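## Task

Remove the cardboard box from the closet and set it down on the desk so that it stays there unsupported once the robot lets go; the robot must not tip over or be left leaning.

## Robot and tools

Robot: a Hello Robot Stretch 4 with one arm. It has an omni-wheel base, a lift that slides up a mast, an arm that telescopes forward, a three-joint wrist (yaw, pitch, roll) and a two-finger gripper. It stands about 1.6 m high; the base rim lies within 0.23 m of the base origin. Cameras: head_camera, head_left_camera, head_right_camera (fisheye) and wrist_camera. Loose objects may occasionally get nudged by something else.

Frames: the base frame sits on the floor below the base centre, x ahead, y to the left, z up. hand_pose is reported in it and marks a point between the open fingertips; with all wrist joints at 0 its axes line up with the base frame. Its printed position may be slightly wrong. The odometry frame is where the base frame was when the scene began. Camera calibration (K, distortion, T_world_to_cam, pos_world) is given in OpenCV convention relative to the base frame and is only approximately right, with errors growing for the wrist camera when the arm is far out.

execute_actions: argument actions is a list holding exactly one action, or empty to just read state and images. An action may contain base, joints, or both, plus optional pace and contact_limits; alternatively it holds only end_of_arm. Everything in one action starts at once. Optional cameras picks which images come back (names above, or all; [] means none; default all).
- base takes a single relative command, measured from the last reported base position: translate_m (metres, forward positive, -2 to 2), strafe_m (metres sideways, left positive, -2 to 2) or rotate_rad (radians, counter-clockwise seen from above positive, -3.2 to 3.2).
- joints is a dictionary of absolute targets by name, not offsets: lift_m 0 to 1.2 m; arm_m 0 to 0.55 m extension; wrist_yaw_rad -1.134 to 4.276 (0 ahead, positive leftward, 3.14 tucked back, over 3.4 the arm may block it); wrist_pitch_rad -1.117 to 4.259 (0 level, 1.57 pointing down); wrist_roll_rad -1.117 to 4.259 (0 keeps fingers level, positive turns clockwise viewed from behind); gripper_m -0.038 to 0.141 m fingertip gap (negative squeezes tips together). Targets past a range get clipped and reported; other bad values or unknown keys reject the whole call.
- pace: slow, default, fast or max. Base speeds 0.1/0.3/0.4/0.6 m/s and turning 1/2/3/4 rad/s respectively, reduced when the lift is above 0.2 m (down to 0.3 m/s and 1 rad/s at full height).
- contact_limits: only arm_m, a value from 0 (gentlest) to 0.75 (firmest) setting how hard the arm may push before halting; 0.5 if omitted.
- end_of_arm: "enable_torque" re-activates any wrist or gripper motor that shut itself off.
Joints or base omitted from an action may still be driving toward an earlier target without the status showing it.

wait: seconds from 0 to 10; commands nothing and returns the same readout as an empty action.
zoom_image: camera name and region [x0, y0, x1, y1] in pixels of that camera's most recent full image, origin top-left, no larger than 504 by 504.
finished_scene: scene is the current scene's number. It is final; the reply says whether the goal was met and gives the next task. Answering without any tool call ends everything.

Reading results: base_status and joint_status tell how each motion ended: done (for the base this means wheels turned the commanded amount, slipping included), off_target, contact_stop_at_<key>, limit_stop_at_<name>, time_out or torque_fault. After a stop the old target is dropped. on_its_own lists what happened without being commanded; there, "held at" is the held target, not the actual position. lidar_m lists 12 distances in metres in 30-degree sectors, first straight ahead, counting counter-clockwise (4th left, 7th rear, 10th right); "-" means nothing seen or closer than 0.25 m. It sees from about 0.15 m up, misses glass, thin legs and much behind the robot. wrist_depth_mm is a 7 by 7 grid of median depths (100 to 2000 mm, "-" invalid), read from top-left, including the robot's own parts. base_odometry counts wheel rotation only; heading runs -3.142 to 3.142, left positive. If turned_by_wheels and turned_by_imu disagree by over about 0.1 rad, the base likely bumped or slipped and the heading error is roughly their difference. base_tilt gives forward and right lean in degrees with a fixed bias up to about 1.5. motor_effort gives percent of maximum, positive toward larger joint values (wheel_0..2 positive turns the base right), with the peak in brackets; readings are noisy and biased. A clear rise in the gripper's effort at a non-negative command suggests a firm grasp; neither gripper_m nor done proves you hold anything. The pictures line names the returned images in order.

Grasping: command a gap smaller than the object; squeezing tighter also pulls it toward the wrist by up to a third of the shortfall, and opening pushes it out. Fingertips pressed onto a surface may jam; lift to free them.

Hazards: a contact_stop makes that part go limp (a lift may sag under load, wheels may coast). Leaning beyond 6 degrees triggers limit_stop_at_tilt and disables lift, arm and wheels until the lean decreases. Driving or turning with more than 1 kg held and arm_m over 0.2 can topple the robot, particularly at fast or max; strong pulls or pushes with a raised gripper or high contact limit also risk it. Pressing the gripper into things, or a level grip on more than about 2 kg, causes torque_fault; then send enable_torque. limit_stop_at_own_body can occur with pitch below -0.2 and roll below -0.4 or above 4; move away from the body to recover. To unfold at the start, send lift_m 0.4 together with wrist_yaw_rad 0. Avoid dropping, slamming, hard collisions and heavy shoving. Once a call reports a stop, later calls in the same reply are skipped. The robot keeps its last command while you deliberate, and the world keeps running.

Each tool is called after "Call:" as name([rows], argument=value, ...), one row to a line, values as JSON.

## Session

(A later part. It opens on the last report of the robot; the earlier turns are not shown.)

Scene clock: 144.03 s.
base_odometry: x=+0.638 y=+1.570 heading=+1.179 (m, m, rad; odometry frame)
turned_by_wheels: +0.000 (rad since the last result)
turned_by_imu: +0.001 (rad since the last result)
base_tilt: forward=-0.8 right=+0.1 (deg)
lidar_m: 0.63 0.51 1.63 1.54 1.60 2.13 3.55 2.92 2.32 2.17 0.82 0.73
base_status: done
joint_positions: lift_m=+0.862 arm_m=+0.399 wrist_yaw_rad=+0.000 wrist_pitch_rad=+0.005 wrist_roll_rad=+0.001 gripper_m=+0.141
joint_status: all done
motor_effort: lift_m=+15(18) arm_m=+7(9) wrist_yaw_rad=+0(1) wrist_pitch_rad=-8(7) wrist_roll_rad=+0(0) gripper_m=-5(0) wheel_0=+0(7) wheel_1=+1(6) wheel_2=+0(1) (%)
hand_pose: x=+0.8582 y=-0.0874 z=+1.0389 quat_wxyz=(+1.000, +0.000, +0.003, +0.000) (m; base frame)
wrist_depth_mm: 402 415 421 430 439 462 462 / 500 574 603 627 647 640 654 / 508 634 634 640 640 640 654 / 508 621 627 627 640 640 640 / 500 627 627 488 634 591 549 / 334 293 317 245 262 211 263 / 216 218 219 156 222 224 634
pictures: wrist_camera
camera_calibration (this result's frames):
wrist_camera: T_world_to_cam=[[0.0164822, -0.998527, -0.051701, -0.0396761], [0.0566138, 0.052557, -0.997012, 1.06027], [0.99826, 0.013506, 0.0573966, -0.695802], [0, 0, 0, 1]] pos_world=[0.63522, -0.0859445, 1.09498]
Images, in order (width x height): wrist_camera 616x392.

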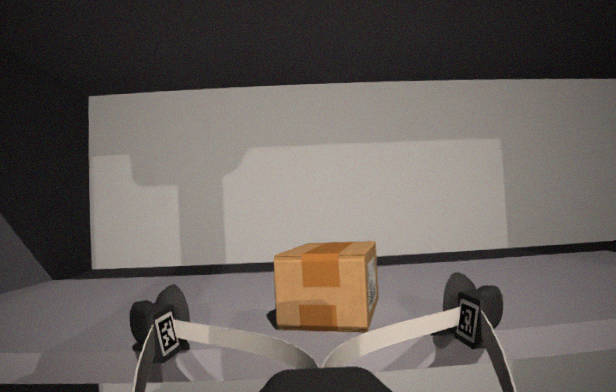

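Call:
execute_actions([
  {"joints":{"arm_m":0.48},"pace":"slow"},
], cameras=["wrist_camera"])

Call:
execute_actions([
  {"joints":{"gripper_m":0.02}},
], cameras=["wrist_camera"])

Call:
execute_actions([
  {"joints":{"lift_m":0.89}},
], cameras=["wrist_camera","head_camera"])

Scene clock: 148.03 s.
base_odometry: x=+0.638 y=+1.570 heading=+1.179 (m, m, rad; odometry frame)
turned_by_wheels: +0.000 (rad since the last result)
turned_by_imu: +0.001 (rad since the last result)
base_tilt: forward=-0.9 right=+0.2 (deg)
lidar_m: 0.64 0.52 1.65 1.54 1.60 2.12 3.54 2.90 2.33 2.16 0.79 0.74
base_status: not commanded
joint_positions: lift_m=+0.862 arm_m=+0.479 wrist_yaw_rad=+0.000 wrist_pitch_rad=+0.005 wrist_roll_rad=+0.001 gripper_m=+0.141
joint_status: all done
motor_effort: lift_m=+15(15) arm_m=+7(7) wrist_yaw_rad=+0(1) wrist_pitch_rad=-7(8) wrist_roll_rad=+0(0) gripper_m=+1(2) wheel_0=+0(0) wheel_1=+0(1) wheel_2=+0(0) (%)
hand_pose: x=+0.9382 y=-0.0874 z=+1.0389 quat_wxyz=(+1.000, +0.000, +0.003, +0.000) (m; base frame)
wrist_depth_mm: 399 418 421 430 442 459 462 / 508 554 554 554 559 564 564 / 512 549 554 554 559 559 564 / 512 544 549 549 554 564 564 / 508 544 549 544 549 554 554 / 334 291 285 174 198 211 264 / 208 196 182 156 173 177 183
pictures: wrist_camera
camera_calibration (this result's frames):
wrist_camera: T_world_to_cam=[[0.0162954, -0.99853, -0.0517008, -0.0408723], [0.0566235, 0.0525463, -0.997012, 1.05573], [0.998263, 0.0133193, 0.0573965, -0.775597], [0, 0, 0, 1]] pos_world=[0.715136, -0.0859568, 1.09498]
Images, in order (width x height): wrist_camera 616x392.

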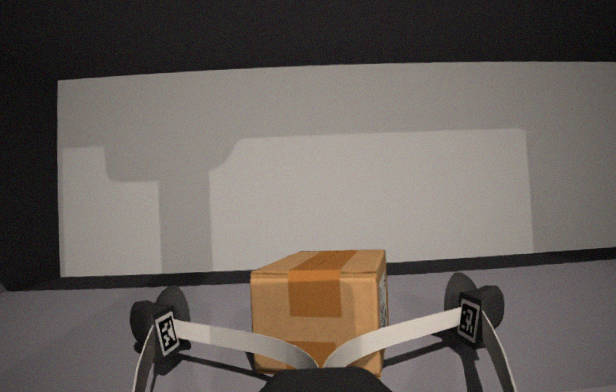

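Scene clock: 150.23 s.
base_odometry: x=+0.638 y=+1.570 heading=+1.179 (m, m, rad; odometry frame)
turned_by_wheels: +0.000 (rad since the last result)
turned_by_imu: +0.001 (rad since the last result)
base_tilt: forward=-0.8 right=+0.1 (deg)
lidar_m: 0.63 0.52 1.66 1.55 1.59 2.12 3.56 2.90 2.33 2.16 0.80 0.72
base_status: not commanded
joint_positions: lift_m=+0.862 arm_m=+0.479 wrist_yaw_rad=+0.000 wrist_pitch_rad=+0.005 wrist_roll_rad=+0.001 gripper_m=+0.020
joint_status: all done
motor_effort: lift_m=+15(15) arm_m=+7(7) wrist_yaw_rad=+1(1) wrist_pitch_rad=-6(7) wrist_roll_rad=-1(0) gripper_m=-25(23) wheel_0=+0(0) wheel_1=+0(0) wheel_2=+0(0) (%)
hand_pose: x=+0.9382 y=-0.0875 z=+1.0389 quat_wxyz=(+1.000, +0.000, +0.003, +0.000) (m; base frame)
wrist_depth_mm: 402 415 427 433 439 459 459 / 504 544 554 554 564 564 569 / 521 549 549 559 554 564 564 / 512 544 549 554 554 559 559 / 504 544 544 544 554 554 554 / 334 329 179 160 197 273 263 / 207 183 172 158 176 165 183
pictures: wrist_camera
camera_calibration (this result's frames):
wrist_camera: T_world_to_cam=[[0.0161884, -0.998534, -0.051656, -0.0408503], [0.0566292, 0.0524954, -0.997014, 1.05573], [0.998264, 0.0132149, 0.057396, -0.775636], [0, 0, 0, 1]] pos_world=[0.715166, -0.0859613, 1.09498]
Images, in order (width x height): wrist_camera 616x392.

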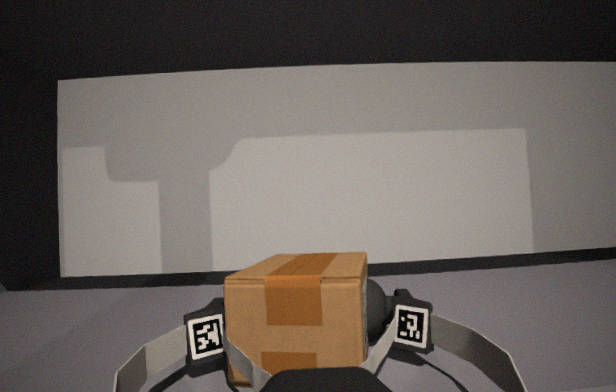

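Scene clock: 151.13 s.
base_odometry: x=+0.638 y=+1.570 heading=+1.179 (m, m, rad; odometry frame)
turned_by_wheels: +0.000 (rad since the last result)
turned_by_imu: +0.000 (rad since the last result)
base_tilt: forward=-0.8 right=+0.1 (deg)
lidar_m: 0.63 0.52 1.63 1.55 1.60 2.13 3.54 2.90 2.32 2.16 0.79 0.73
base_status: not commanded
joint_positions: lift_m=+0.890 arm_m=+0.479 wrist_yaw_rad=+0.000 wrist_pitch_rad=+0.006 wrist_roll_rad=+0.001 gripper_m=+0.020
joint_status: all done
motor_effort: lift_m=+20(24) arm_m=+6(7) wrist_yaw_rad=+1(1) wrist_pitch_rad=-9(8) wrist_roll_rad=+0(1) gripper_m=-22(24) wheel_0=+0(0) wheel_1=+0(0) wheel_2=+0(0) (%)
hand_pose: x=+0.9382 y=-0.0875 z=+1.0663 quat_wxyz=(+1.000, +0.000, +0.003, +0.000) (m; base frame)
wrist_depth_mm: 347 364 370 375 384 399 404 / 480 504 525 559 554 559 569 / 512 554 554 559 559 564 569 / 512 549 544 554 554 559 564 / 504 544 544 544 554 554 554 / 445 436 179 159 197 368 353 / 278 247 171 158 219 220 237
pictures: head_camera, wrist_camera
camera_calibration (this result's frames):
wrist_camera: T_world_to_cam=[[0.0161532, -0.998534, -0.0516646, -0.0393942], [0.0559465, 0.052493, -0.997053, 1.0837], [0.998303, 0.0132152, 0.0567124, -0.776515], [0, 0, 0, 1]] pos_world=[0.715204, -0.0859612, 1.12251]
Images, in order (width x height): head_camera 420x560, wrist_camera 616x392.

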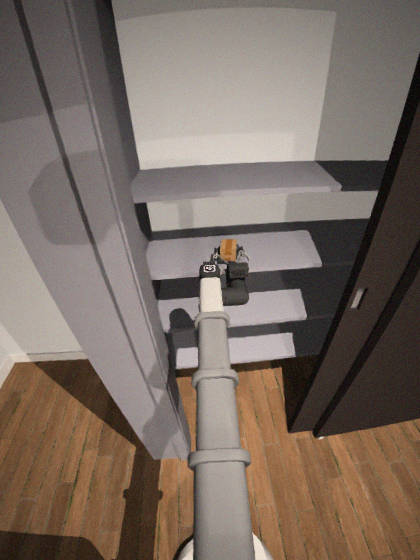

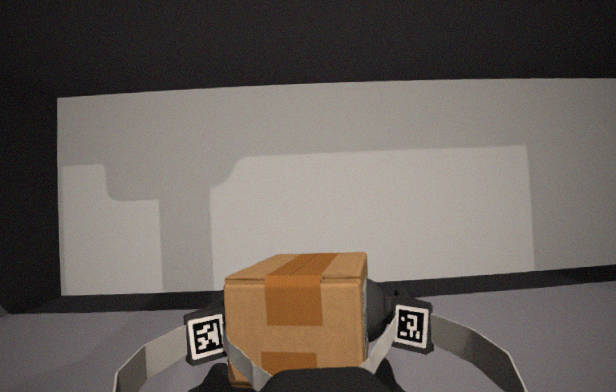

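Held. Retract, back off, and look for the desk.

Call:
execute_actions([
  {"joints":{"arm_m":0.0},"base":{"translate_m":-0.3}},
], cameras=[])

Call:
execute_actions([
  {"base":{"rotate_rad":-2.6}},
])

Scene clock: 154.77 s.
base_odometry: x=+0.523 y=+1.293 heading=+1.179 (m, m, rad; odometry frame)
turned_by_wheels: +0.000 (rad since the last result)
turned_by_imu: +0.002 (rad since the last result)
base_tilt: forward=-0.8 right=+0.1 (deg)
lidar_m: 0.81 0.84 1.63 1.54 1.59 2.10 3.21 2.56 2.34 2.17 1.25 1.00
base_status: done
joint_positions: lift_m=+0.890 arm_m=+0.001 wrist_yaw_rad=+0.000 wrist_pitch_rad=+0.006 wrist_roll_rad=+0.000 gripper_m=+0.020
joint_status: all done
motor_effort: lift_m=+20(21) arm_m=-6(8) wrist_yaw_rad=+2(2) wrist_pitch_rad=-10(11) wrist_roll_rad=+1(1) gripper_m=-24(21) wheel_0=-1(10) wheel_1=-1(6) wheel_2=+1(8) (%)
hand_pose: x=+0.4605 y=-0.0875 z=+1.0662 quat_wxyz=(+1.000, +0.000, +0.003, +0.000) (m; base frame)
wrist_depth_mm: 597 597 1336 1366 1336 691 676 / 591 597 1336 1336 1336 699 668 / 585 591 1160 1366 1229 931 668 / 585 580 1308 1336 1336 1336 661 / 585 580 1098 991 1336 946 661 / 574 580 179 160 198 1336 654 / 569 559 171 158 559 647 654
pictures: none
No camera images: the call's "cameras" was empty. Leave "cameras" out to get every camera's image.

Scene clock: 157.40 s.
base_odometry: x=+0.523 y=+1.293 heading=-1.421 (m, m, rad; odometry frame)
turned_by_wheels: -2.600 (rad since the last result)
turned_by_imu: -2.609 (rad since the last result)
base_tilt: forward=-0.9 right=+0.1 (deg)
lidar_m: 2.50 2.30 2.17 1.23 1.00 0.80 0.84 1.62 1.53 1.60 2.15 2.46
base_status: done
joint_positions: lift_m=+0.890 arm_m=+0.001 wrist_yaw_rad=+0.000 wrist_pitch_rad=+0.006 wrist_roll_rad=+0.000 gripper_m=+0.020
joint_status: not commanded
motor_effort: lift_m=+19(20) arm_m=-7(6) wrist_yaw_rad=+1(0) wrist_pitch_rad=-10(11) wrist_roll_rad=+0(1) gripper_m=-25(22) wheel_0=+2(2) wheel_1=+0(7) wheel_2=+2(8) (%)
hand_pose: x=+0.4605 y=-0.0875 z=+1.0663 quat_wxyz=(+1.000, +0.000, +0.003, +0.000) (m; base frame)
wrist_depth_mm: - - - - - - - / - - - - - - - / 1983 - - - - - - / 1921 - - - - - - / 1921 - - - - - - / 1983 - 179 160 196 - - / 1921 - 172 158 - - -
pictures: head_camera, head_left_camera, head_right_camera, wrist_camera
camera_calibration (this result's frames):
wrist_camera: T_world_to_cam=[[0.0161524, -0.998538, -0.0515828, -0.0317604], [0.0555177, 0.0524056, -0.997081, 1.11063], [0.998327, 0.0132415, 0.056283, -0.299228], [0, 0, 0, 1]] pos_world=[0.237581, -0.0859549, 1.12259]
Images, in order (width x height): head_camera 420x560, head_left_camera 420x672, head_right_camera 420x672, wrist_camera 616x392.

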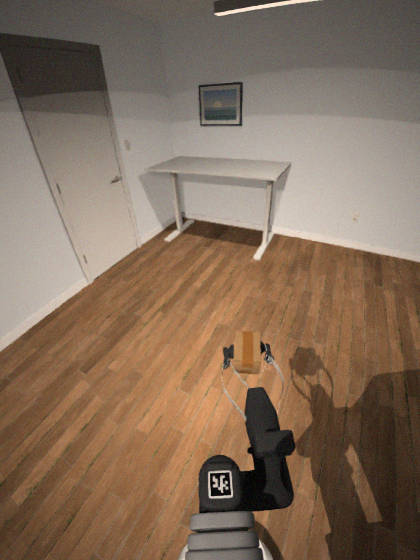

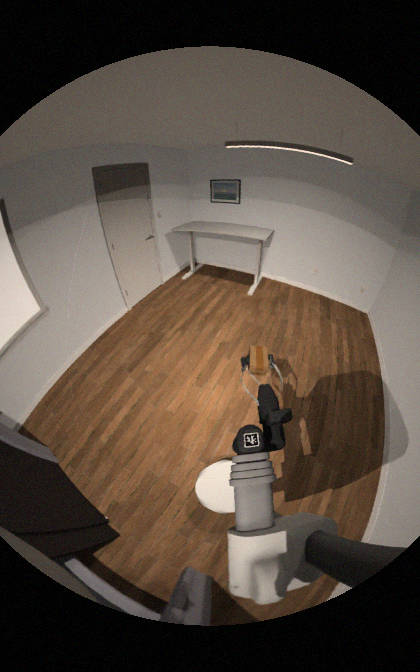

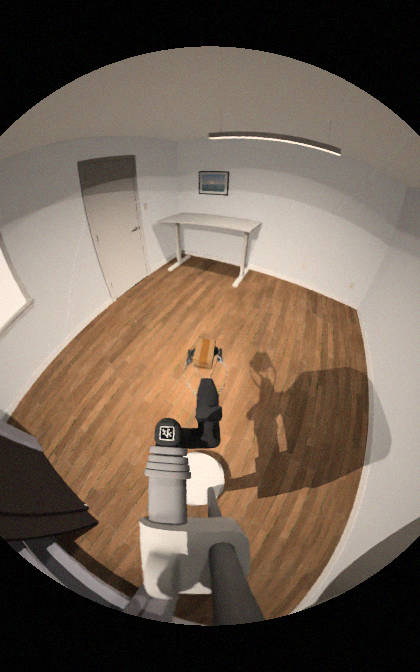

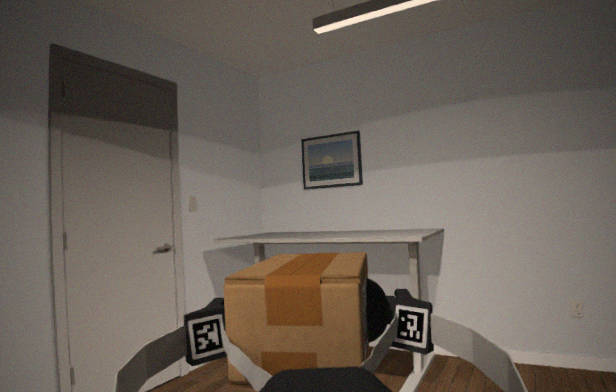

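Call:
execute_actions([
  {"base":{"translate_m":1.5},"joints":{"lift_m":1.0},"pace":"fast"},
])

Scene clock: 163.93 s.
base_odometry: x=+0.747 y=-0.190 heading=-1.421 (m, m, rad; odometry frame)
turned_by_wheels: +0.000 (rad since the last result)
turned_by_imu: -0.001 (rad since the last result)
base_tilt: forward=-0.8 right=+0.1 (deg)
lidar_m: 1.10 1.50 1.46 1.54 2.08 2.14 2.28 2.38 2.25 2.33 1.98 1.08
base_status: done
joint_positions: lift_m=+1.000 arm_m=+0.001 wrist_yaw_rad=+0.000 wrist_pitch_rad=+0.006 wrist_roll_rad=+0.000 gripper_m=+0.020
joint_status: all done
motor_effort: lift_m=+20(19) arm_m=-7(7) wrist_yaw_rad=+0(2) wrist_pitch_rad=-9(10) wrist_roll_rad=+0(0) gripper_m=-23(25) wheel_0=+0(5) wheel_1=+2(5) wheel_2=-1(12) (%)
hand_pose: x=+0.4605 y=-0.0874 z=+1.1762 quat_wxyz=(+1.000, +0.000, +0.003, +0.000) (m; base frame)
wrist_depth_mm: 1366 1661 - 1863 1661 1499 1366 / 1366 1661 - 1921 1661 1464 1366 / 1336 1661 - 1863 1661 1499 1366 / 1336 1618 - 1863 1661 1499 1366 / 1308 1576 - 1808 1618 1499 1397 / 1336 1499 179 160 197 1008 946 / 1336 1397 172 158 891 723 854
pictures: head_camera, head_left_camera, head_right_camera, wrist_camera
camera_calibration (this result's frames):
wrist_camera: T_world_to_cam=[[0.016351, -0.998535, -0.0515815, -0.0261265], [0.0555823, 0.0524164, -0.997077, 1.2202], [0.99832, 0.0134362, 0.056358, -0.305484], [0, 0, 0, 1]] pos_world=[0.237576, -0.0859422, 1.2325]
Images, in order (width x height): head_camera 420x560, head_left_camera 420x672, head_right_camera 420x672, wrist_camera 616x392.

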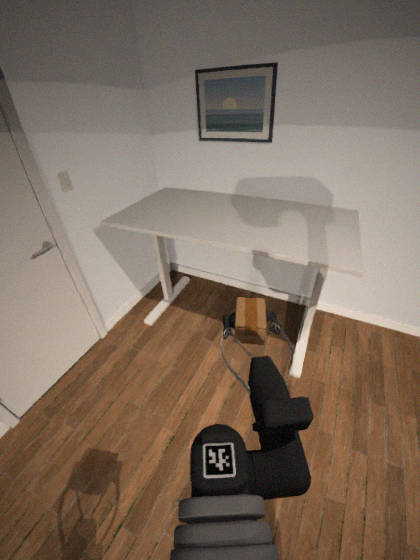

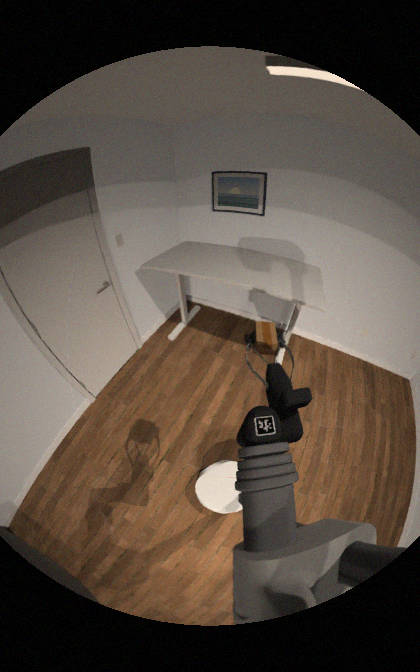

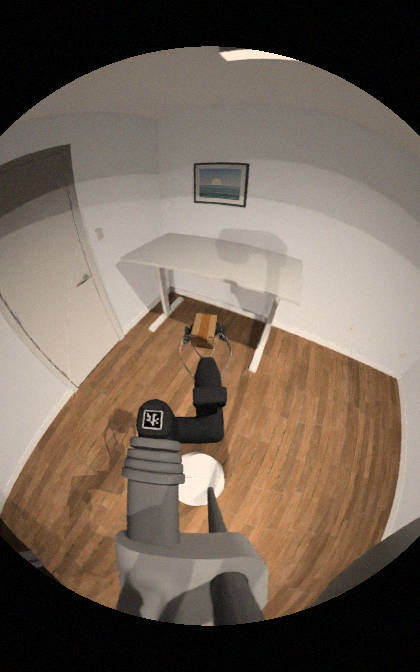

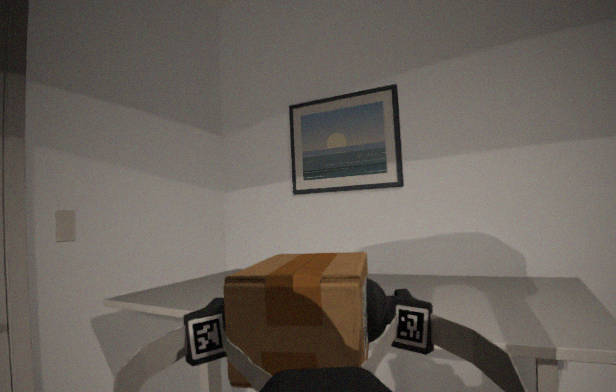

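Call:
execute_actions([
  {"base":{"translate_m":0.4},"joints":{"arm_m":0.0}},
], cameras=[])

Call:
execute_actions([
  {"joints":{"arm_m":0.42,"lift_m":0.92}},
], cameras=["head_camera","wrist_camera"])

Scene clock: 168.33 s.
base_odometry: x=+0.807 y=-0.586 heading=-1.421 (m, m, rad; odometry frame)
turned_by_wheels: +0.000 (rad since the last result)
turned_by_imu: +0.001 (rad since the last result)
base_tilt: forward=-0.9 right=+0.2 (deg)
lidar_m: 0.75 1.01 1.26 1.32 1.82 2.49 2.69 2.56 2.44 2.25 0.78 0.71
base_status: done
joint_positions: lift_m=+1.000 arm_m=+0.001 wrist_yaw_rad=+0.000 wrist_pitch_rad=+0.006 wrist_roll_rad=+0.000 gripper_m=+0.020
joint_status: all done
motor_effort: lift_m=+20(20) arm_m=-7(8) wrist_yaw_rad=+0(0) wrist_pitch_rad=-8(10) wrist_roll_rad=+0(0) gripper_m=-22(24) wheel_0=+1(6) wheel_1=+0(2) wheel_2=+1(10) (%)
hand_pose: x=+0.4605 y=-0.0874 z=+1.1762 quat_wxyz=(+1.000, +0.000, +0.003, +0.000) (m; base frame)
wrist_depth_mm: 1182 1499 1708 1499 1308 1182 1060 / 1205 1464 1708 1430 1308 1160 1078 / 1160 1430 1661 1464 1281 1182 1078 / 1160 1430 1661 1499 1308 1205 1060 / 1160 1430 1708 1430 1308 1182 1060 / 1138 1205 180 160 196 1008 946 / 1098 723 172 158 415 603 661
pictures: none
No camera images: the call's "cameras" was empty. Leave "cameras" out to get every camera's image.

Scene clock: 170.67 s.
base_odometry: x=+0.807 y=-0.586 heading=-1.421 (m, m, rad; odometry frame)
turned_by_wheels: +0.000 (rad since the last result)
turned_by_imu: +0.001 (rad since the last result)
base_tilt: forward=-0.9 right=+0.2 (deg)
lidar_m: 0.74 0.99 1.28 1.33 1.80 2.49 2.72 2.57 2.44 2.24 0.77 0.72
base_status: not commanded
joint_positions: lift_m=+0.920 arm_m=+0.419 wrist_yaw_rad=+0.000 wrist_pitch_rad=+0.006 wrist_roll_rad=+0.000 gripper_m=+0.020
joint_status: all done
motor_effort: lift_m=+16(19) arm_m=+7(7) wrist_yaw_rad=+0(1) wrist_pitch_rad=-10(10) wrist_roll_rad=+0(0) gripper_m=-24(22) wheel_0=+1(1) wheel_1=+1(1) wheel_2=+1(1) (%)
hand_pose: x=+0.8782 y=-0.0874 z=+1.0966 quat_wxyz=(+1.000, +0.000, +0.003, +0.000) (m; base frame)
wrist_depth_mm: 1025 1229 1205 1025 917 831 759 / 1008 1229 1255 1042 917 831 768 / 1008 1229 1205 1042 931 842 759 / 976 1205 1229 1060 931 842 759 / 976 1182 1229 1025 931 842 768 / 904 842 179 160 198 707 676 / 535 477 171 158 324 424 459
pictures: head_camera, wrist_camera
camera_calibration (this result's frames):
wrist_camera: T_world_to_cam=[[0.016391, -0.998534, -0.0515807, -0.0370871], [0.055637, 0.0524185, -0.997074, 1.11757], [0.998317, 0.0134733, 0.0564146, -0.718028], [0, 0, 0, 1]] pos_world=[0.65525, -0.0859397, 1.15289]
Images, in order (width x height): head_camera 420x560, wrist_camera 616x392.

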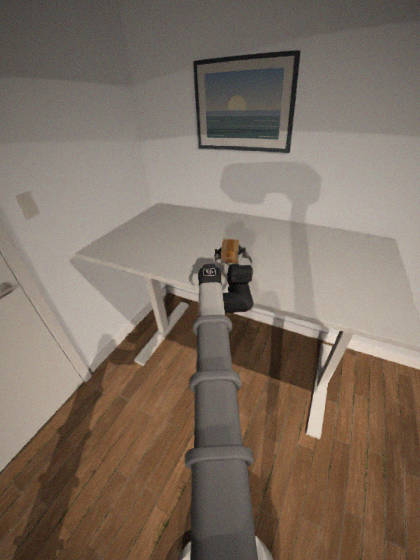

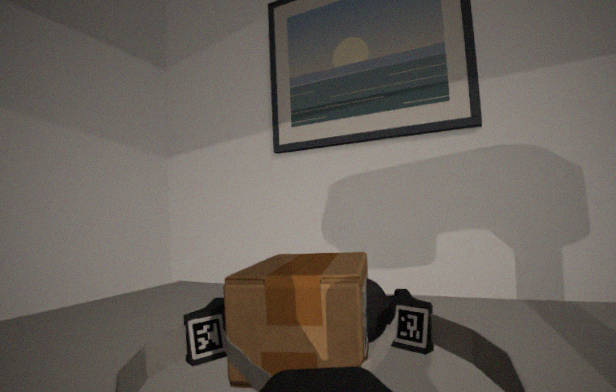

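Call:
execute_actions([
  {"joints":{"lift_m":0.84},"pace":"slow"},
], cameras=["head_camera","wrist_camera"])

Scene clock: 173.33 s.
base_odometry: x=+0.807 y=-0.586 heading=-1.421 (m, m, rad; odometry frame)
turned_by_wheels: +0.000 (rad since the last result)
turned_by_imu: +0.001 (rad since the last result)
base_tilt: forward=-0.8 right=+0.1 (deg)
lidar_m: 0.74 1.01 1.28 1.34 1.83 2.49 2.69 2.55 2.45 2.26 0.77 0.72
base_status: not commanded
joint_positions: lift_m=+0.840 arm_m=+0.419 wrist_yaw_rad=+0.000 wrist_pitch_rad=+0.006 wrist_roll_rad=+0.000 gripper_m=+0.020
joint_status: all done
motor_effort: lift_m=+15(18) arm_m=+7(7) wrist_yaw_rad=+1(0) wrist_pitch_rad=-9(10) wrist_roll_rad=+1(0) gripper_m=-25(23) wheel_0=+1(1) wheel_1=+1(1) wheel_2=+1(1) (%)
hand_pose: x=+0.8782 y=-0.0874 z=+1.0166 quat_wxyz=(+1.000, +0.000, +0.003, +0.000) (m; base frame)
wrist_depth_mm: 1008 1229 1229 1060 917 831 768 / 1008 1229 1229 1042 917 831 768 / 991 1229 1205 1078 931 842 759 / 991 1205 1205 1060 931 831 778 / 960 1118 1160 1025 904 809 741 / 521 512 179 160 197 427 410 / 324 286 172 158 236 255 283
pictures: head_camera, wrist_camera
camera_calibration (this result's frames):
wrist_camera: T_world_to_cam=[[0.0163908, -0.998534, -0.0515807, -0.0412124], [0.0556368, 0.0524185, -0.997074, 1.03782], [0.998317, 0.0134731, 0.0564145, -0.713518], [0, 0, 0, 1]] pos_world=[0.655251, -0.0859397, 1.07291]
Images, in order (width x height): head_camera 420x560, wrist_camera 616x392.

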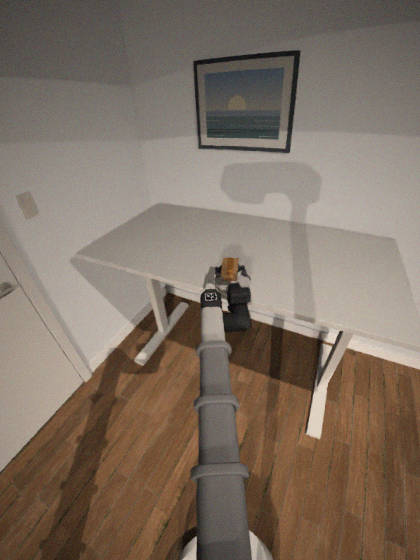

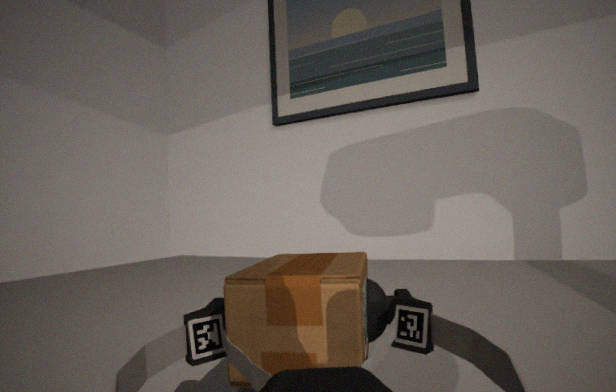

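Call:
execute_actions([
  {"joints":{"lift_m":0.812},"pace":"slow"},
], cameras=["wrist_camera"])

Call:
execute_actions([
  {"joints":{"gripper_m":0.141}},
], cameras=["wrist_camera"])

Call:
execute_actions([
  {"joints":{"arm_m":0.1}},
], cameras=["wrist_camera","head_camera"])

Scene clock: 176.33 s.
base_odometry: x=+0.807 y=-0.586 heading=-1.421 (m, m, rad; odometry frame)
turned_by_wheels: +0.000 (rad since the last result)
turned_by_imu: +0.001 (rad since the last result)
base_tilt: forward=-0.7 right=+0.0 (deg)
lidar_m: 0.75 0.99 1.28 1.33 1.82 2.49 2.71 2.59 2.45 2.24 0.77 0.72
base_status: not commanded
joint_positions: lift_m=+0.812 arm_m=+0.419 wrist_yaw_rad=+0.000 wrist_pitch_rad=+0.006 wrist_roll_rad=+0.000 gripper_m=+0.020
joint_status: all done
motor_effort: lift_m=+15(11) arm_m=+6(6) wrist_yaw_rad=+0(0) wrist_pitch_rad=-11(8) wrist_roll_rad=+0(1) gripper_m=-23(21) wheel_0=+1(1) wheel_1=+1(0) wheel_2=+1(0) (%)
hand_pose: x=+0.8782 y=-0.0874 z=+0.9886 quat_wxyz=(+1.000, +0.000, +0.003, +0.000) (m; base frame)
wrist_depth_mm: 1025 1229 1229 1060 931 831 768 / 1008 1229 1229 1042 931 842 759 / 1008 1229 1229 1060 931 842 759 / 991 1205 1229 1060 931 842 759 / 931 1098 960 878 778 707 640 / 402 392 179 159 197 329 314 / 250 220 172 158 204 196 212
pictures: wrist_camera
camera_calibration (this result's frames):
wrist_camera: T_world_to_cam=[[0.0163908, -0.998534, -0.0515807, -0.0426562], [0.055637, 0.0524186, -0.997074, 1.00991], [0.998317, 0.013473, 0.0564146, -0.71194], [0, 0, 0, 1]] pos_world=[0.655252, -0.0859397, 1.04492]
Images, in order (width x height): wrist_camera 616x392.

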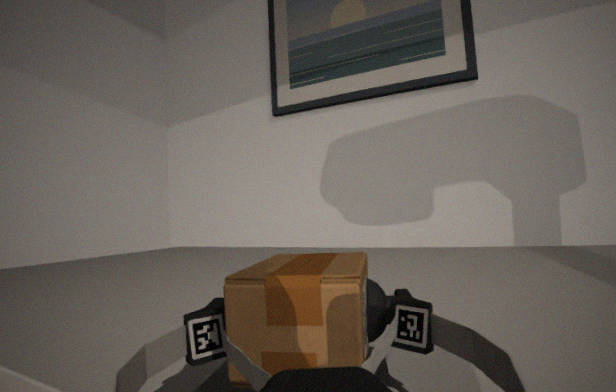

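Scene clock: 178.53 s.
base_odometry: x=+0.807 y=-0.586 heading=-1.421 (m, m, rad; odometry frame)
turned_by_wheels: +0.000 (rad since the last result)
turned_by_imu: +0.001 (rad since the last result)
base_tilt: forward=-0.8 right=+0.1 (deg)
lidar_m: 0.75 0.99 1.27 1.32 1.81 2.51 2.69 2.57 2.45 2.24 0.78 0.72
base_status: not commanded
joint_positions: lift_m=+0.812 arm_m=+0.419 wrist_yaw_rad=+0.000 wrist_pitch_rad=+0.006 wrist_roll_rad=+0.000 gripper_m=+0.141
joint_status: all done
motor_effort: lift_m=+15(15) arm_m=+7(7) wrist_yaw_rad=+0(0) wrist_pitch_rad=-10(9) wrist_roll_rad=+1(0) gripper_m=-3(23) wheel_0=+1(1) wheel_1=+0(0) wheel_2=+1(1) (%)
hand_pose: x=+0.8782 y=-0.0874 z=+0.9887 quat_wxyz=(+1.000, +0.000, +0.003, +0.000) (m; base frame)
wrist_depth_mm: 1025 1255 1229 1042 904 831 759 / 1008 1229 1229 1025 931 842 768 / 1008 1205 1229 1060 946 842 768 / 976 1205 1205 1060 931 842 768 / 931 1078 976 878 798 723 654 / 404 349 342 187 314 211 317 / 251 229 219 156 208 213 213
pictures: wrist_camera
camera_calibration (this result's frames):
wrist_camera: T_world_to_cam=[[0.0163537, -0.998535, -0.0515747, -0.0426404], [0.0560083, 0.0524154, -0.997054, 1.00967], [0.998296, 0.0134169, 0.0567835, -0.712295], [0, 0, 0, 1]] pos_world=[0.655229, -0.0859434, 1.04494]
Images, in order (width x height): wrist_camera 616x392.

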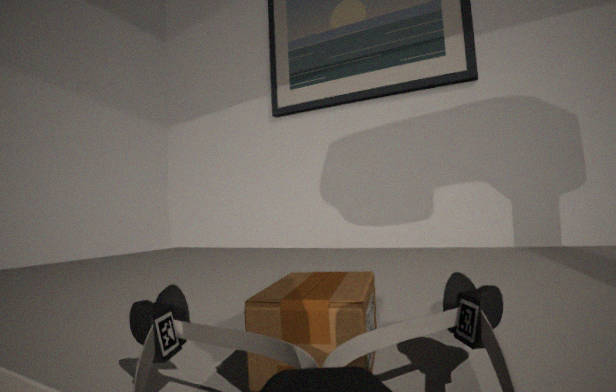

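Scene clock: 180.60 s.
base_odometry: x=+0.807 y=-0.586 heading=-1.421 (m, m, rad; odometry frame)
turned_by_wheels: +0.000 (rad since the last result)
turned_by_imu: +0.001 (rad since the last result)
base_tilt: forward=-0.8 right=+0.1 (deg)
lidar_m: 0.75 0.99 1.28 1.31 1.81 2.50 2.69 2.56 2.45 2.24 0.77 0.72
base_status: not commanded
joint_positions: lift_m=+0.812 arm_m=+0.101 wrist_yaw_rad=+0.000 wrist_pitch_rad=+0.005 wrist_roll_rad=+0.000 gripper_m=+0.141
joint_status: all done
motor_effort: lift_m=+15(15) arm_m=-7(7) wrist_yaw_rad=+0(1) wrist_pitch_rad=-7(10) wrist_roll_rad=+0(1) gripper_m=-1(2) wheel_0=+1(1) wheel_1=+0(0) wheel_2=+1(1) (%)
hand_pose: x=+0.5606 y=-0.0874 z=+0.9888 quat_wxyz=(+1.000, +0.000, +0.003, +0.000) (m; base frame)
wrist_depth_mm: 1160 1397 1618 1336 1229 1098 991 / 1138 1397 1576 1336 1205 1078 991 / 1160 1397 1576 1397 1229 1078 1008 / 1118 1397 1576 1366 1229 1078 1008 / 1042 1098 1008 597 820 723 661 / 1098 591 521 492 402 211 336 / 1118 1182 1499 156 1160 1060 991
pictures: head_camera, wrist_camera
camera_calibration (this result's frames):
wrist_camera: T_world_to_cam=[[0.0162482, -0.998537, -0.0515679, -0.0374237], [0.0564224, 0.0524082, -0.997031, 1.02733], [0.998275, 0.0132904, 0.0571915, -0.395593], [0, 0, 0, 1]] pos_world=[0.337554, -0.0859517, 1.04497]
Images, in order (width x height): head_camera 420x560, wrist_camera 616x392.

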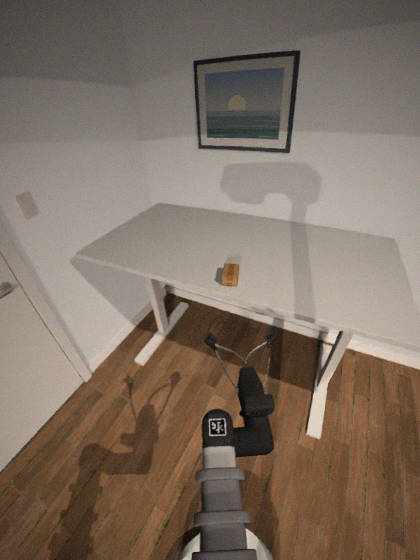

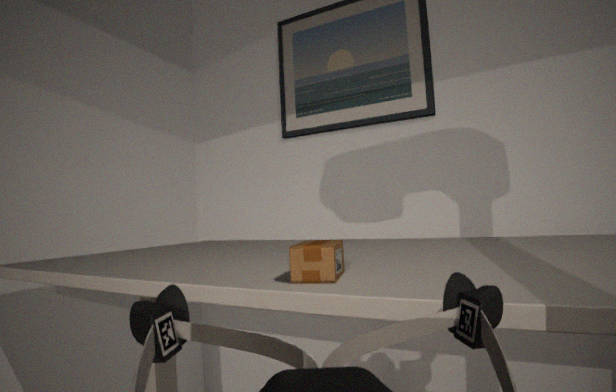

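Call:
finished_scene(scene=1)

The scene is finished: the task was done.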